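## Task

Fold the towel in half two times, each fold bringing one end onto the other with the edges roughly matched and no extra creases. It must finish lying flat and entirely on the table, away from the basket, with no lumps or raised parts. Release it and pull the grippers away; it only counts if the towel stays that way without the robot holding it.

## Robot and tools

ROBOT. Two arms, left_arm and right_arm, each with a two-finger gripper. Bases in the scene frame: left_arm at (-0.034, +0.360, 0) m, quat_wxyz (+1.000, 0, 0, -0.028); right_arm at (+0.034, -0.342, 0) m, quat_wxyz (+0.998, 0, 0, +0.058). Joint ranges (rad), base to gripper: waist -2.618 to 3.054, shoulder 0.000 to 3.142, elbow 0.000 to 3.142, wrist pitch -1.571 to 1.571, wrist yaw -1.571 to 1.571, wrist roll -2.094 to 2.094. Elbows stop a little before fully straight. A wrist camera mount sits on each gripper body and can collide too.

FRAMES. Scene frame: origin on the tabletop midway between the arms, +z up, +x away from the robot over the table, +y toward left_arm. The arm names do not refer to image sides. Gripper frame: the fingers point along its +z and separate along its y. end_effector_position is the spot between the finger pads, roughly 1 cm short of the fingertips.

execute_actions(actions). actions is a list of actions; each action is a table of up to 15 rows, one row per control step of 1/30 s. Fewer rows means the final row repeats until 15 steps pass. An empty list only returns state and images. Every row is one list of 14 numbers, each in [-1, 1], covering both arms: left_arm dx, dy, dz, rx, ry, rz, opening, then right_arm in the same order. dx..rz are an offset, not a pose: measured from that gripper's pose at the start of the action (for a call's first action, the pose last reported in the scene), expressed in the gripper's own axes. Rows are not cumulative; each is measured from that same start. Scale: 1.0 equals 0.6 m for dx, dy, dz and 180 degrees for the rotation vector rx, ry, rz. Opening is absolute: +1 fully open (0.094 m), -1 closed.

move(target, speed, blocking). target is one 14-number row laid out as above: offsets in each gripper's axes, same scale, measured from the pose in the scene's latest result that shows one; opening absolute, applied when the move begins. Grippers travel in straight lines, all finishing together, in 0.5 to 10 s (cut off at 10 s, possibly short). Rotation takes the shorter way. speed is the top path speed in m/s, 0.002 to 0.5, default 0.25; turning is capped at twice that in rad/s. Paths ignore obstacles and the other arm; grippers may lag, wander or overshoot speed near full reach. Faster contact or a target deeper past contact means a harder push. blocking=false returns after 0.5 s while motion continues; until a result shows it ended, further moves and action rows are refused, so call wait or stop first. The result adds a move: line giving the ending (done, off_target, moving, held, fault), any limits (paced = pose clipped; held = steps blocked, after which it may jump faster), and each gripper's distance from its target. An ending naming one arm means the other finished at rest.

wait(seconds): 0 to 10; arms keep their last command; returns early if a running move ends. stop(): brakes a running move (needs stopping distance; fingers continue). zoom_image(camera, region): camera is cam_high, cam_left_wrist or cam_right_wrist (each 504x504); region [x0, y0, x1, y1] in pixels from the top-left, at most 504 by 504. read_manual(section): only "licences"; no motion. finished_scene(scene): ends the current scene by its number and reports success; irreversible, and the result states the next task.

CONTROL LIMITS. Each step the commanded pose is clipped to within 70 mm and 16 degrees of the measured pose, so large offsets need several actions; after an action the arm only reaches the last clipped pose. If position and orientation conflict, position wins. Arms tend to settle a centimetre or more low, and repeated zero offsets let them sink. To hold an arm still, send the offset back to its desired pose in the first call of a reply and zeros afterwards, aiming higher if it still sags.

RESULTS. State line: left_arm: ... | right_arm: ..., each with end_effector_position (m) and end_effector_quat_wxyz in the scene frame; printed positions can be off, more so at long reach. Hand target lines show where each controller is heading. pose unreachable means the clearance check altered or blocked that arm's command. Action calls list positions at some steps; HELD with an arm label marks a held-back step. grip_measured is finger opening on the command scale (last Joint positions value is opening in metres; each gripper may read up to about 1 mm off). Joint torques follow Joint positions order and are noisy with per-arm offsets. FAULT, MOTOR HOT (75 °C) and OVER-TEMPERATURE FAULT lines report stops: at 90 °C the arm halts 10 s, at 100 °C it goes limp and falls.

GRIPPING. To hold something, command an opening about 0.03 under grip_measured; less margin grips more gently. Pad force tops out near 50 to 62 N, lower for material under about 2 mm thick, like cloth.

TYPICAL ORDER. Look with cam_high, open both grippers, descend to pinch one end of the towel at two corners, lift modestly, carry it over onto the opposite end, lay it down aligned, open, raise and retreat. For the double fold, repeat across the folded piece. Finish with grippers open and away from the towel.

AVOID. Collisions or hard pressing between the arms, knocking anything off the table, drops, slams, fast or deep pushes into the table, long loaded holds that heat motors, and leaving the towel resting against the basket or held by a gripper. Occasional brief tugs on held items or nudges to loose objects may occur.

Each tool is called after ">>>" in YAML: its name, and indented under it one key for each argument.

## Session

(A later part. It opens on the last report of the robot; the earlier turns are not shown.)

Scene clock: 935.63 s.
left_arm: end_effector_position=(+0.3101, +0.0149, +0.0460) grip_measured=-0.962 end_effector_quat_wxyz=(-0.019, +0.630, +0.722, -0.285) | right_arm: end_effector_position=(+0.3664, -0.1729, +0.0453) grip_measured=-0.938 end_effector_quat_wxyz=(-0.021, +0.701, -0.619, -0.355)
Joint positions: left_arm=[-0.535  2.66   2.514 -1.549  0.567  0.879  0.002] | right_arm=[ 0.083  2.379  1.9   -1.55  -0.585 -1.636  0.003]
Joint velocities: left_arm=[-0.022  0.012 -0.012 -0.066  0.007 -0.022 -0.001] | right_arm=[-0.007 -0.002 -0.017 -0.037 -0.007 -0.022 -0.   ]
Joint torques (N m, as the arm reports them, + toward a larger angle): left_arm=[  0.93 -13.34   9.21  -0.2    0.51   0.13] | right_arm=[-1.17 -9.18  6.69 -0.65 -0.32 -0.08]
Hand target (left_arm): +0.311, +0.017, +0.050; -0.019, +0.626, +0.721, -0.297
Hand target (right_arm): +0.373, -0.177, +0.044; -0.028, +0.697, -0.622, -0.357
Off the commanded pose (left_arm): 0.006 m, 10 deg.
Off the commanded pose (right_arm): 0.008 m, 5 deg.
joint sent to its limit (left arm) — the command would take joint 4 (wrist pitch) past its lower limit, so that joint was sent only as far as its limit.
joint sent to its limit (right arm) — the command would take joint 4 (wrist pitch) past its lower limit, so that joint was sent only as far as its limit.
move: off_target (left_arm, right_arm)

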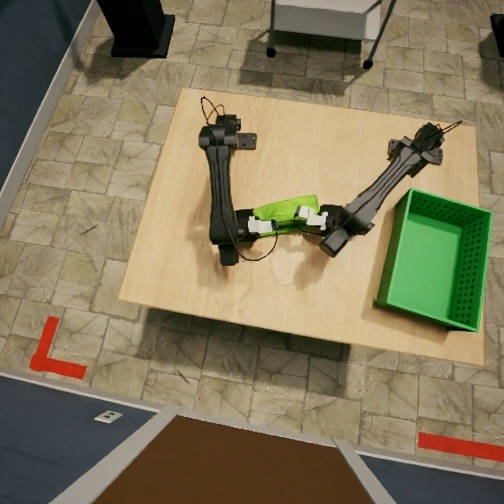

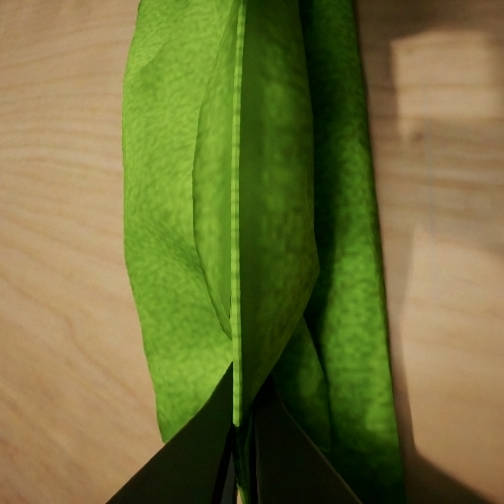

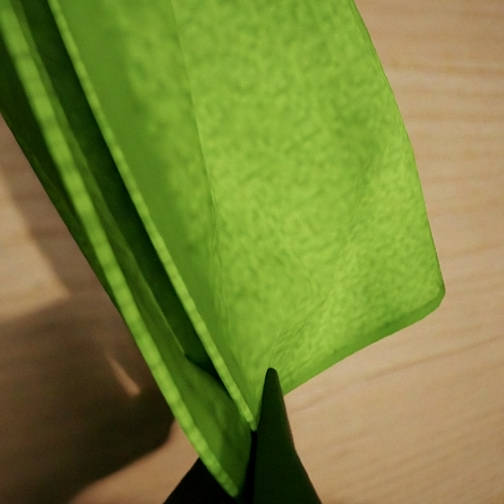

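>>> move:
  target: [0,0,0,0,0,0,0, 0,0,0,0,0,0,0]

>>> move:
  target: [0.08,0,-0.12,-0.15,0,0,0, 0.08,0,-0.12,0.15,0,0,0]
  speed: 0.15

Scene clock: 942.27 s.
left_arm: end_effector_position=(+0.3110, +0.0165, +0.0448) grip_measured=-0.003 end_effector_quat_wxyz=(-0.019, +0.632, +0.723, -0.279) | right_arm: end_effector_position=(+0.3663, -0.1731, +0.0453) grip_measured=-0.003 end_effector_quat_wxyz=(-0.021, +0.701, -0.619, -0.355)
Joint positions: left_arm=[-0.535  2.66   2.514 -1.549  0.555  0.88   0.047] | right_arm=[ 0.083  2.379  1.9   -1.551 -0.585 -1.636  0.047]
Joint velocities: left_arm=[ 0.012 -0.012  0.002 -0.051  0.022 -0.037 -0.001] | right_arm=[-0.007 -0.002 -0.002  0.022 -0.051  0.051 -0.001]
Joint torques (N m, as the arm reports them, + toward a larger angle): left_arm=[  0.01 -14.16   6.89   0.02   0.43  -0.01] | right_arm=[  0.01 -10.63   4.51  -0.54  -0.25   0.04]
Hand target (left_arm): +0.310, +0.015, +0.046; -0.019, +0.630, +0.722, -0.285
Hand target (right_arm): +0.366, -0.173, +0.045; -0.021, +0.701, -0.619, -0.355
Off the commanded pose (left_arm): 0.002 m, 1 deg.
Off the commanded pose (right_arm): 0.000 m, 0 deg.
move: done

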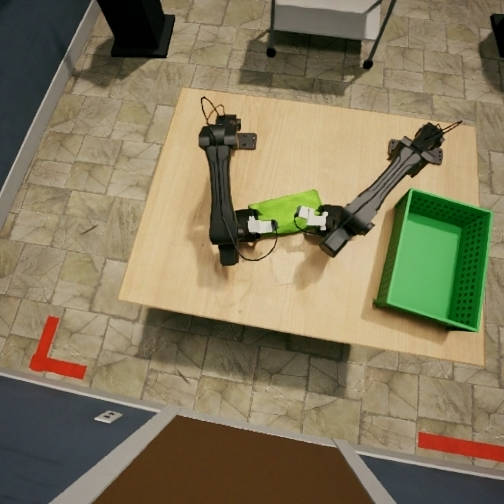

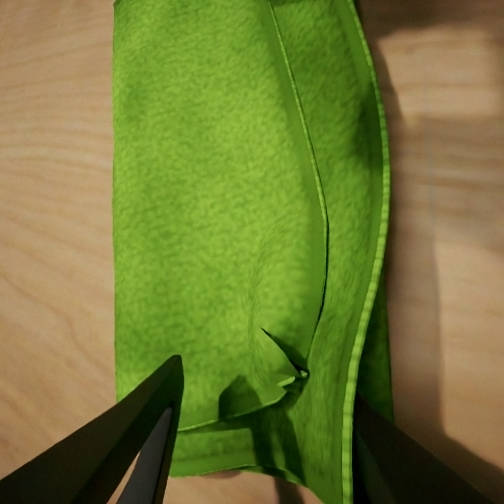

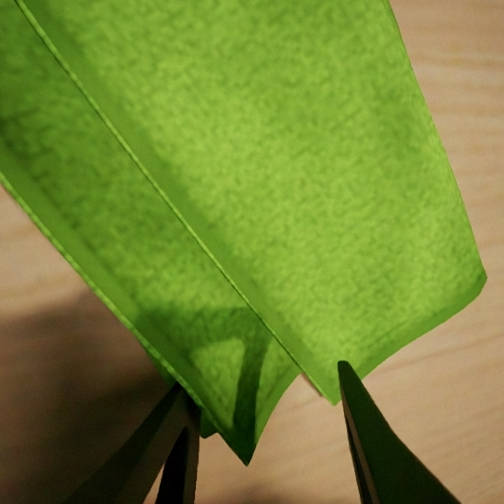

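Scene clock: 944.33 s.
left_arm: end_effector_position=(+0.3250, +0.0878, +0.0820) grip_measured=-0.003 end_effector_quat_wxyz=(+0.116, +0.623, +0.767, -0.102) | right_arm: end_effector_position=(+0.4031, -0.2452, +0.0715) grip_measured=-0.003 end_effector_quat_wxyz=(+0.180, -0.681, +0.681, +0.202)
Joint positions: left_arm=[-0.505  2.074  1.716 -1.003  0.23   0.779  0.047] | right_arm=[-0.109  2.012  1.517 -1.108 -0.547 -1.572  0.047]
Joint velocities: left_arm=[-0.002  0.017 -0.007  0.007  0.007  0.022  0.001] | right_arm=[-0.007 -0.002  0.002 -0.022 -0.022  0.007  0.001]
Joint torques (N m, as the arm reports them, + toward a larger angle): left_arm=[  0.85 -12.58   6.32   0.72   0.24  -0.13] | right_arm=[ -0.55 -10.29   3.51   0.18  -0.3    0.08]
Hand target (left_arm): +0.329, +0.090, +0.088; +0.129, +0.616, +0.770, -0.103
Hand target (right_arm): +0.400, -0.248, +0.074; -0.183, +0.677, -0.685, -0.200
Off the commanded pose (left_arm): 0.009 m, 2 deg.
Off the commanded pose (right_arm): 0.005 m, 1 deg.
move: done

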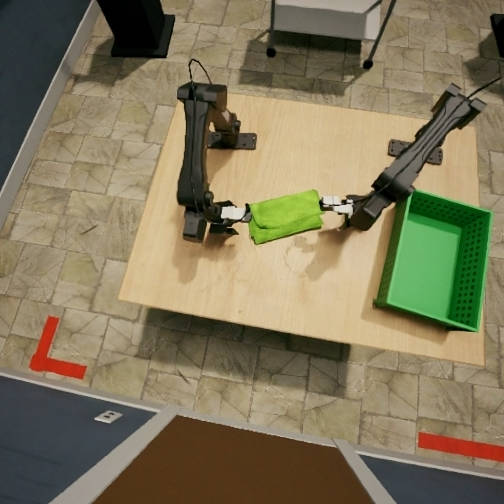

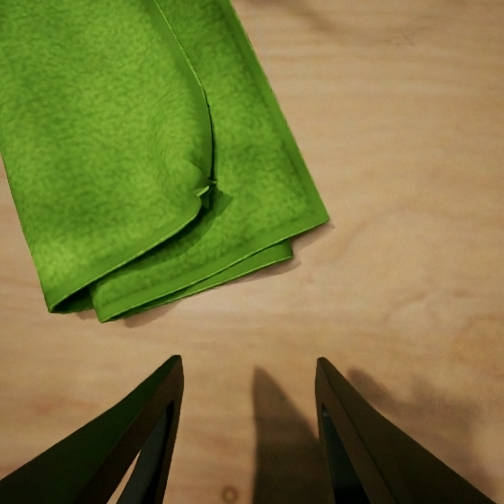

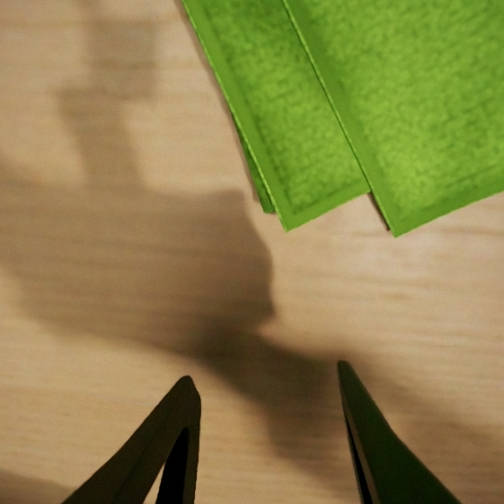

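>>> move:
  target: [-0.062,-0.083,0.056,0,0.1,0,0, -0.1,0.047,0.08,0,0.17,0,-0.3]
  speed: 0.15

Scene clock: 954.63 s.
left_arm: end_effector_position=(+0.2865, +0.0361, +0.0621) grip_measured=-0.003 end_effector_quat_wxyz=(-0.003, +0.634, +0.774, -0.002) | right_arm: end_effector_position=(+0.3702, -0.1711, +0.0622) grip_measured=-0.297 end_effector_quat_wxyz=(-0.000, -0.710, +0.704, +0.020)
Joint positions: left_arm=[-0.735  2.344  2.117 -1.347  0.005  0.581  0.047] | right_arm=[ 0.333  2.011  1.583 -1.157 -0.037 -1.13   0.033]
Joint velocities: left_arm=[ 0.012 -0.002 -0.017  0.081  0.051 -0.051  0.   ] | right_arm=[ 0.002 -0.002 -0.002  0.007  0.066  0.037 -0.001]
Joint torques (N m, as the arm reports them, + toward a larger angle): left_arm=[ -0.65 -11.88   9.7    0.1    0.05  -0.11] | right_arm=[ 0.44 -7.67  7.51  0.03  0.05  0.1 ]
Hand target (left_arm): +0.286, +0.033, +0.064; -0.003, +0.633, +0.775, -0.002
Hand target (right_arm): +0.373, -0.168, +0.063; +0.003, +0.710, -0.704, -0.018
Off the commanded pose (left_arm): 0.003 m, 1 deg.
Off the commanded pose (right_arm): 0.004 m, 1 deg.
move: done

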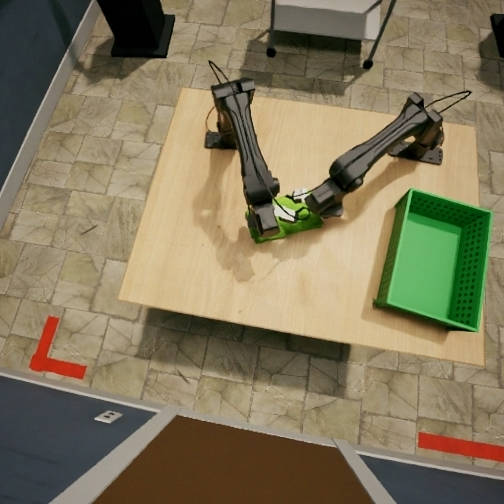

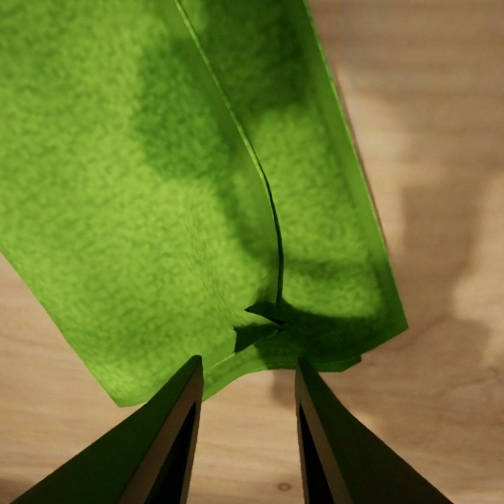

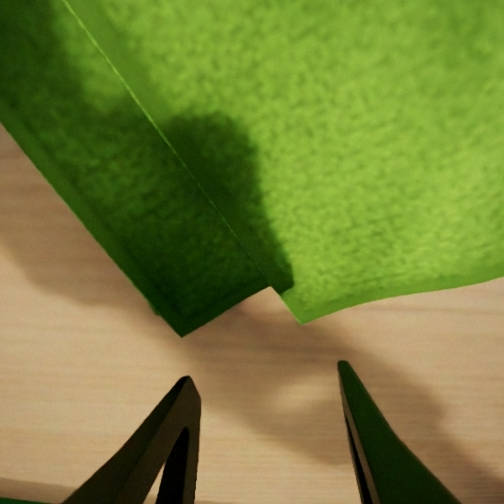

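>>> move:
  target: [-0.02,-0.045,0.05,0,0,0,-0.3, 0,-0.012,0.05,0,0,0,-0.3]
  speed: 0.08

Scene clock: 967.43 s.
left_arm: end_effector_position=(+0.2622, +0.0223, +0.0305) grip_measured=-0.297 end_effector_quat_wxyz=(-0.012, +0.636, +0.772, +0.001) | right_arm: end_effector_position=(+0.3797, -0.1668, +0.0418) grip_measured=-0.297 end_effector_quat_wxyz=(+0.010, -0.710, +0.704, +0.015)
Joint positions: left_arm=[-0.796  2.344  1.991 -1.241  0.002  0.525  0.033] | right_arm=[ 0.333  2.046  1.552 -1.068 -0.036 -1.129  0.033]
Joint velocities: left_arm=[-0.012  0.007  0.002  0.051  0.007 -0.022  0.001] | right_arm=[ 0.002 -0.002  0.002 -0.007  0.007 -0.022  0.   ]
Joint torques (N m, as the arm reports them, + toward a larger angle): left_arm=[ -0.31 -13.58   5.85   0.38   0.05  -0.14] | right_arm=[-0.31 -8.14  3.93  0.26  0.   -0.01]
Hand target (left_arm): +0.262, +0.019, +0.033; -0.002, +0.634, +0.773, -0.002
Hand target (right_arm): +0.376, -0.170, +0.032; +0.000, +0.710, -0.704, -0.020
Off the commanded pose (left_arm): 0.004 m, 1 deg.
Off the commanded pose (right_arm): 0.011 m, 1 deg.
move: off_target (right_arm)

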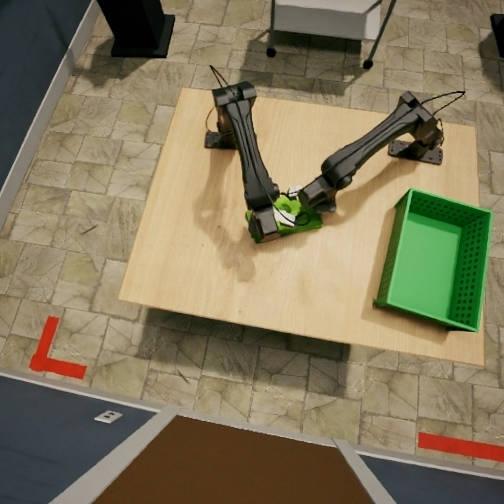

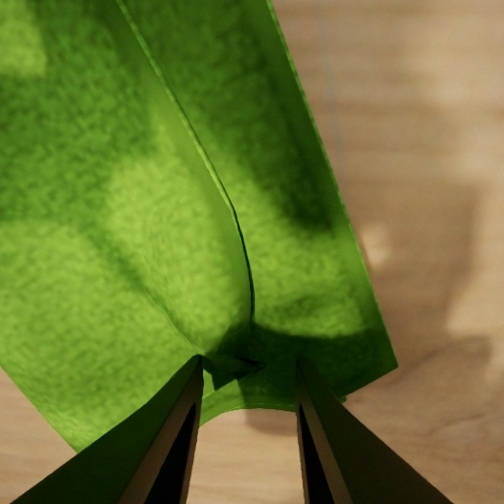

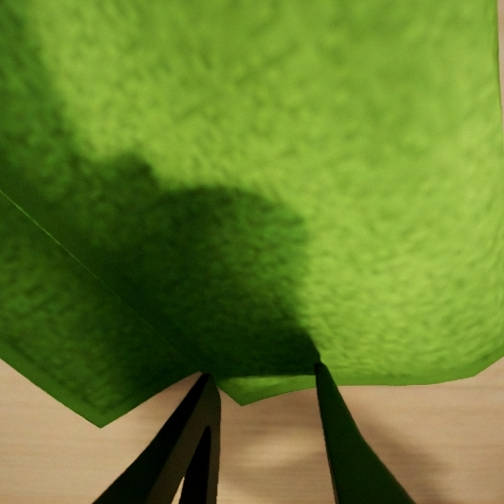

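>>> execute_actions:
  actions:
    - [[0,0,0.04,0,0,0,-0.3, 0,0.012,0.04,0,0,0,-0.3]]
    - [[0,0,0.02,0,0,0,-0.3, 0,0,0.015,0,0,0,-0.3]]
    - [[0,0,0.02,0,0,0,-1, 0,0,0.01,0,0,0,-1]]
    - [[0,0,0,0,0,0,-1, 0,0,0,0,0,0,-1]]
    - [[0,0,-0.05,0,0,0,-1, 0,0,-0.05,0,0,0,-1]]
    - [[0,0,-0.01,0,0,0,-1, 0,0,-0.01,0,0,0,-1]]

Scene clock: 975.00 s.
left_arm: end_effector_position=(+0.2639, +0.0246, +0.0398) grip_measured=-0.978 end_effector_quat_wxyz=(-0.011, +0.635, +0.772, +0.008) | right_arm: end_effector_position=(+0.3731, -0.1700, +0.0408) grip_measured=-0.966 end_effector_quat_wxyz=(+0.007, -0.708, +0.706, +0.016)
Joint positions: left_arm=[-0.796  2.337  2.014 -1.272 -0.013  0.524  0.001] | right_arm=[ 0.333  2.026  1.519 -1.061 -0.036 -1.124  0.002]
Joint velocities: left_arm=[-0.017 -0.027 -0.007 -0.022  0.007  0.007  0.001] | right_arm=[-0.002 -0.012 -0.007 -0.037 -0.037  0.007  0.001]
Joint torques (N m, as the arm reports them, + toward a larger angle): left_arm=[  0.   -12.74   8.99   0.02   0.01   0.  ] | right_arm=[ 0.02 -9.28  6.35  0.05  0.    0.01]
Hand target (left_arm): +0.264, +0.025, +0.046; -0.011, +0.635, +0.772, +0.008
Hand target (right_arm): +0.375, -0.170, +0.047; -0.010, +0.708, -0.706, -0.015
Off the commanded pose (left_arm): 0.006 m, 0 deg.
Off the commanded pose (right_arm): 0.006 m, 0 deg.
Step readings (end_effector_position; steps 1 to 15: 1st action; 16 to 30: 2nd action; 31 to 45: 3rd action; 46 to 60: 4th action; 61 to 75: 5th action; 76 to 90: 6th action):
0: left_arm (+0.2625, +0.0220, +0.0305) | right_arm (+0.3799, -0.1668, +0.0418)
1: left_arm (+0.2623, +0.0222, +0.0280) | right_arm (+0.3801, -0.1667, +0.0394)
2: left_arm (+0.2623, +0.0222, +0.0254) | right_arm (+0.3796, -0.1669, +0.0362)
4: left_arm (+0.2610, +0.0250, +0.0190) | right_arm (+0.3749, -0.1691, +0.0283)
8: left_arm (+0.2622, +0.0243, +0.0198) | right_arm (+0.3722, -0.1705, +0.0239)
15: left_arm (+0.2622, +0.0243, +0.0198) | right_arm (+0.3760, -0.1686, +0.0240)
16: left_arm (+0.2623, +0.0244, +0.0198) | right_arm (+0.3764, -0.1684, +0.0240)
17: left_arm (+0.2623, +0.0245, +0.0198) | right_arm (+0.3771, -0.1681, +0.0240)
19: left_arm (+0.2624, +0.0245, +0.0198) | right_arm (+0.3784, -0.1675, +0.0240)
23: left_arm (+0.2624, +0.0245, +0.0198) | right_arm (+0.3795, -0.1669, +0.0240)
30: left_arm (+0.2624, +0.0245, +0.0198) | right_arm (+0.3800, -0.1667, +0.0241)
31: left_arm (+0.2627, +0.0247, +0.0198) | right_arm (+0.3802, -0.1666, +0.0241)
32: left_arm (+0.2640, +0.0246, +0.0198) | right_arm (+0.3805, -0.1664, +0.0241)
34: left_arm (+0.2640, +0.0251, +0.0190) | right_arm (+0.3807, -0.1663, +0.0241)
38: left_arm (+0.2637, +0.0248, +0.0190) | right_arm (+0.3805, -0.1664, +0.0241)
45: left_arm (+0.2637, +0.0248, +0.0190) | right_arm (+0.3805, -0.1664, +0.0241)
46: left_arm (+0.2637, +0.0248, +0.0195) | right_arm (+0.3802, -0.1666, +0.0241)
47: left_arm (+0.2636, +0.0249, +0.0200) | right_arm (+0.3799, -0.1668, +0.0241)
49: left_arm (+0.2637, +0.0248, +0.0202) | right_arm (+0.3799, -0.1668, +0.0241)
53: left_arm (+0.2637, +0.0248, +0.0202) | right_arm (+0.3799, -0.1668, +0.0241)
60: left_arm (+0.2637, +0.0248, +0.0202) | right_arm (+0.3799, -0.1668, +0.0241)
61: left_arm (+0.2638, +0.0247, +0.0232) | right_arm (+0.3791, -0.1671, +0.0260)
62: left_arm (+0.2639, +0.0246, +0.0259) | right_arm (+0.3783, -0.1675, +0.0286)
64: left_arm (+0.2658, +0.0224, +0.0334) | right_arm (+0.3788, -0.1673, +0.0350)
68: left_arm (+0.2662, +0.0219, +0.0397) | right_arm (+0.3781, -0.1676, +0.0408)
75: left_arm (+0.2639, +0.0246, +0.0398) | right_arm (+0.3745, -0.1693, +0.0408)
76: left_arm (+0.2639, +0.0246, +0.0398) | right_arm (+0.3743, -0.1694, +0.0408)
77: left_arm (+0.2639, +0.0246, +0.0398) | right_arm (+0.3741, -0.1695, +0.0408)
79: left_arm (+0.2639, +0.0246, +0.0398) | right_arm (+0.3737, -0.1697, +0.0408)
83: left_arm (+0.2639, +0.0246, +0.0398) | right_arm (+0.3732, -0.1699, +0.0408)
90: end_effector_position above

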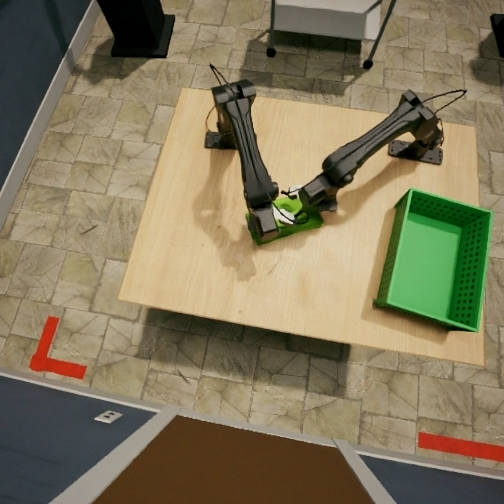

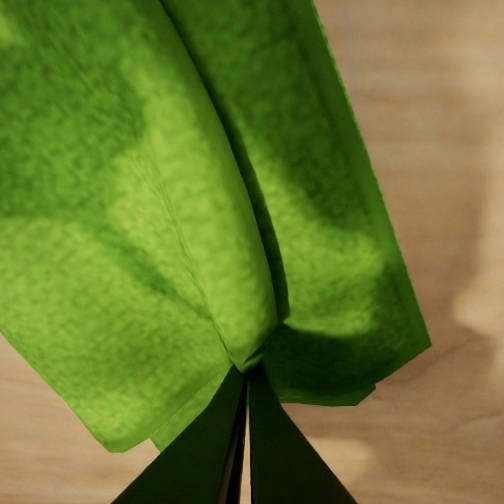

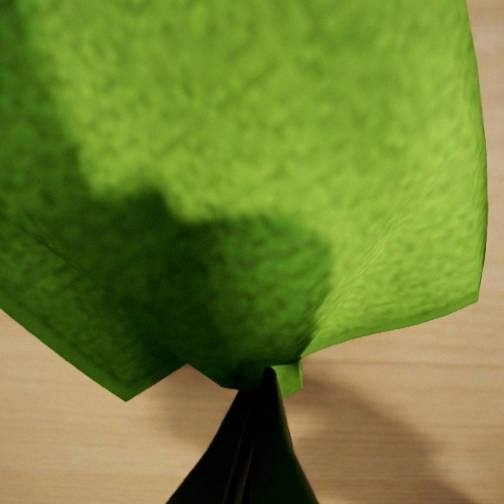

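Both hold. Move +x ~4 cm.

>>> move:
  target: [0,0.07,-0.01,0,0,0,-1, 0.0,-0.07,-0.01,0,0,0,-1]
  speed: 0.06

Scene clock: 988.50 s.
left_arm: end_effector_position=(+0.3037, +0.0295, +0.0439) grip_measured=-0.978 end_effector_quat_wxyz=(-0.005, +0.634, +0.773, +0.008) | right_arm: end_effector_position=(+0.4099, -0.1665, +0.0465) grip_measured=-0.966 end_effector_quat_wxyz=(+0.010, -0.710, +0.704, +0.015)
Joint positions: left_arm=[-0.727  2.449  2.23  -1.364 -0.016  0.59   0.001] | right_arm=[ 0.302  2.15   1.731 -1.145 -0.036 -1.162  0.002]
Joint velocities: left_arm=[ 0.022 -0.012  0.007  0.037  0.007  0.022  0.   ] | right_arm=[ 0.007  0.017 -0.027 -0.022  0.11  -0.007  0.001]
Joint torques (N m, as the arm reports them, + toward a larger angle): left_arm=[  0.67 -12.44   9.61  -0.01   0.03   0.07] | right_arm=[-0.83 -8.59  7.49  0.07  0.   -0.03]
Hand target (left_arm): +0.305, +0.032, +0.045; -0.011, +0.635, +0.772, +0.008
Hand target (right_arm): +0.415, -0.170, +0.046; -0.007, +0.708, -0.706, -0.016
Off the commanded pose (left_arm): 0.004 m, 1 deg.
Off the commanded pose (right_arm): 0.006 m, 1 deg.
move: done

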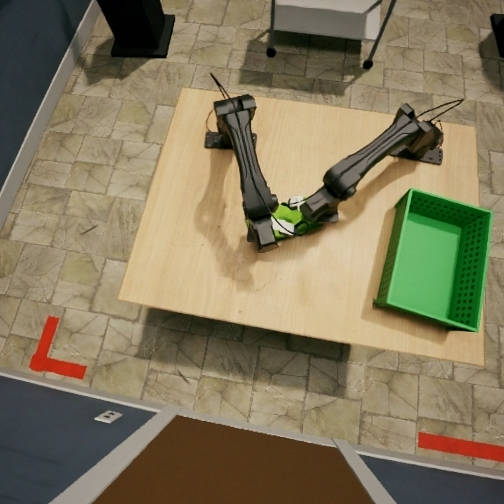

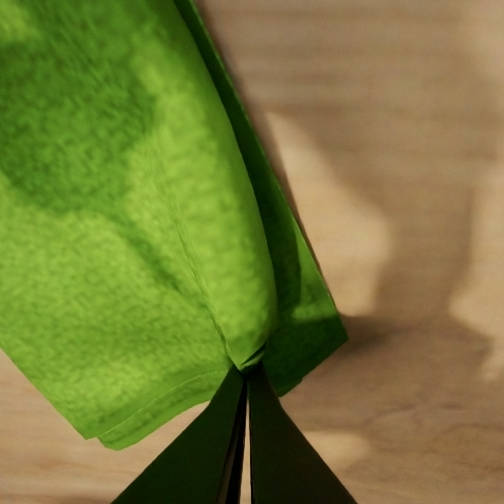

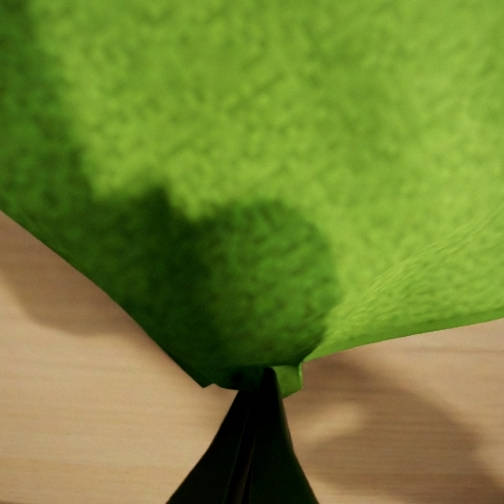

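>>> move:
  target: [0,0,0,0,0,0,0, 0,0,0,0,0,0,0]

>>> move:
  target: [0.1,0,-0.1,0,0,0,0, 0.1,0,-0.1,0,0,0,0]
  speed: 0.15

Scene clock: 995.27 s.
left_arm: end_effector_position=(+0.3037, +0.0297, +0.0440) grip_measured=-0.003 end_effector_quat_wxyz=(-0.006, +0.634, +0.773, +0.009) | right_arm: end_effector_position=(+0.4095, -0.1667, +0.0465) grip_measured=-0.003 end_effector_quat_wxyz=(+0.009, -0.711, +0.703, +0.016)
Joint positions: left_arm=[-0.727  2.449  2.23  -1.365 -0.016  0.591  0.047] | right_arm=[ 0.302  2.15   1.731 -1.147 -0.036 -1.162  0.047]
Joint velocities: left_arm=[-0.002 -0.012 -0.002  0.051 -0.051  0.007 -0.001] | right_arm=[-0.002 -0.012 -0.007  0.051  0.022 -0.022 -0.   ]
Joint torques (N m, as the arm reports them, + toward a larger angle): left_arm=[  0.03 -13.28   7.11   0.22   0.01  -0.02] | right_arm=[-0.02 -9.92  5.31  0.2  -0.01  0.02]
Hand target (left_arm): +0.304, +0.029, +0.044; -0.005, +0.634, +0.773, +0.008
Hand target (right_arm): +0.410, -0.167, +0.047; -0.010, +0.710, -0.704, -0.015
Off the commanded pose (left_arm): 0.000 m, 0 deg.
Off the commanded pose (right_arm): 0.000 m, 0 deg.
move: done

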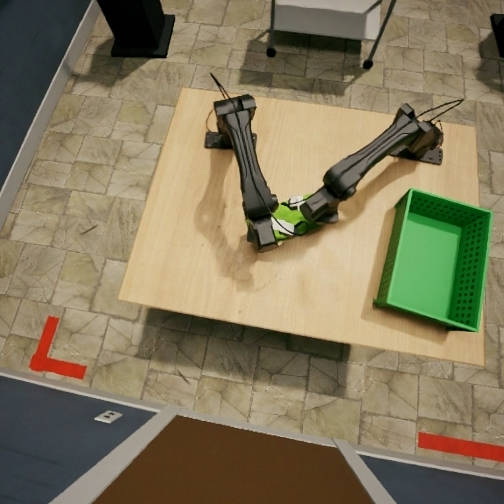

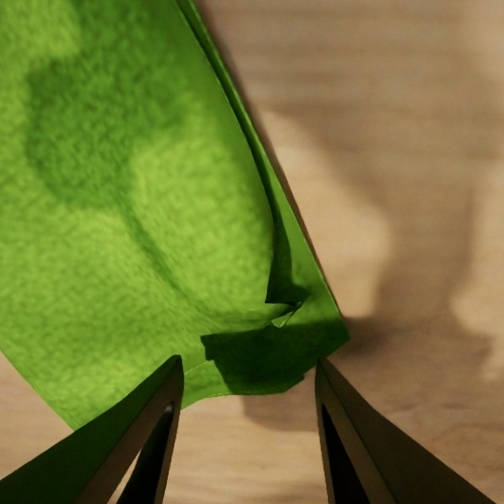

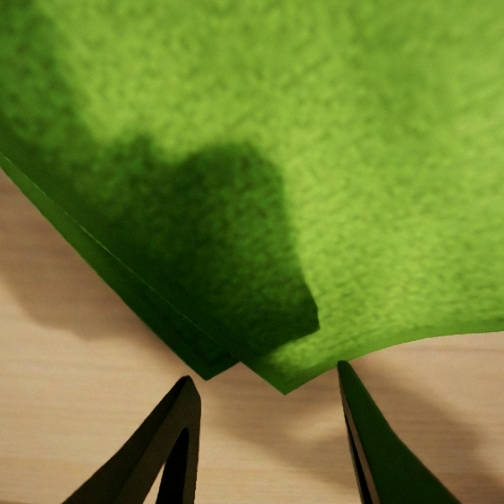

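Scene clock: 996.40 s.
left_arm: end_effector_position=(+0.2959, +0.0834, +0.1019) grip_measured=-0.003 end_effector_quat_wxyz=(+0.001, +0.633, +0.774, +0.010) | right_arm: end_effector_position=(+0.4079, -0.2281, +0.0913) grip_measured=-0.003 end_effector_quat_wxyz=(-0.003, -0.709, +0.705, +0.021)
Joint positions: left_arm=[-0.653  2.216  2.058 -1.412 -0.02   0.661  0.047] | right_arm=[ 0.16   2.065  1.779 -1.312 -0.034 -1.301  0.047]
Joint velocities: left_arm=[-0.017 -0.007 -0.002  0.007  0.037 -0.037 -0.   ] | right_arm=[-0.012 -0.002  0.007 -0.051 -0.022 -0.066  0.001]
Joint torques (N m, as the arm reports them, + toward a larger angle): left_arm=[  0.24 -12.75   5.85   0.1    0.06   0.1 ] | right_arm=[ -0.2  -10.41   7.24  -0.03  -0.02  -0.03]
Hand target (left_arm): +0.292, +0.088, +0.104; -0.006, +0.634, +0.773, +0.009
Hand target (right_arm): +0.412, -0.229, +0.104; -0.009, +0.710, -0.704, -0.014
Off the commanded pose (left_arm): 0.007 m, 1 deg.
Off the commanded pose (right_arm): 0.013 m, 2 deg.
move: off_target (right_arm)

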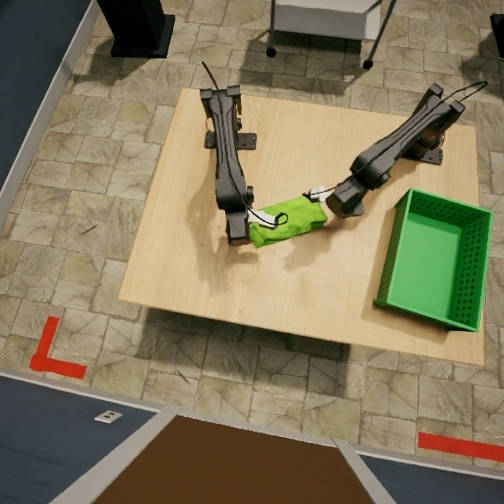

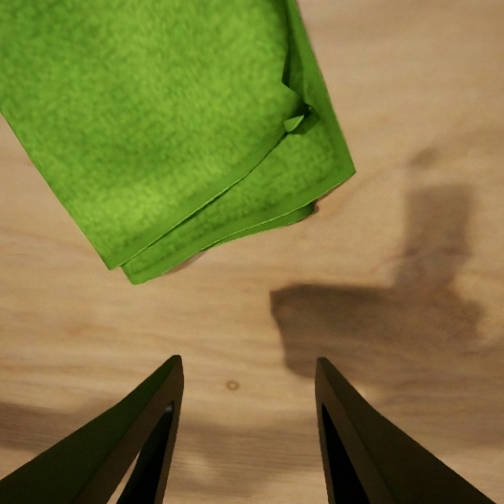

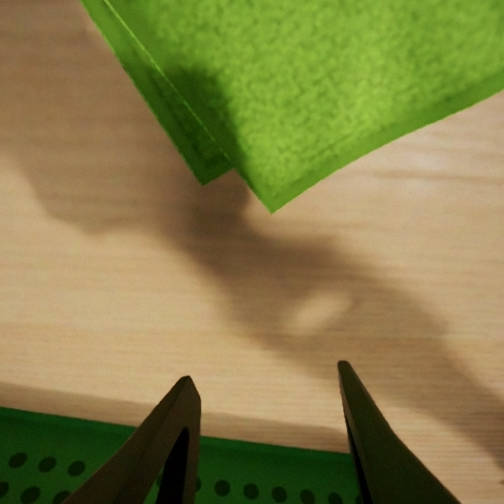

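>>> finished_scene:
  scene: 1

The scene is finished: the task was done.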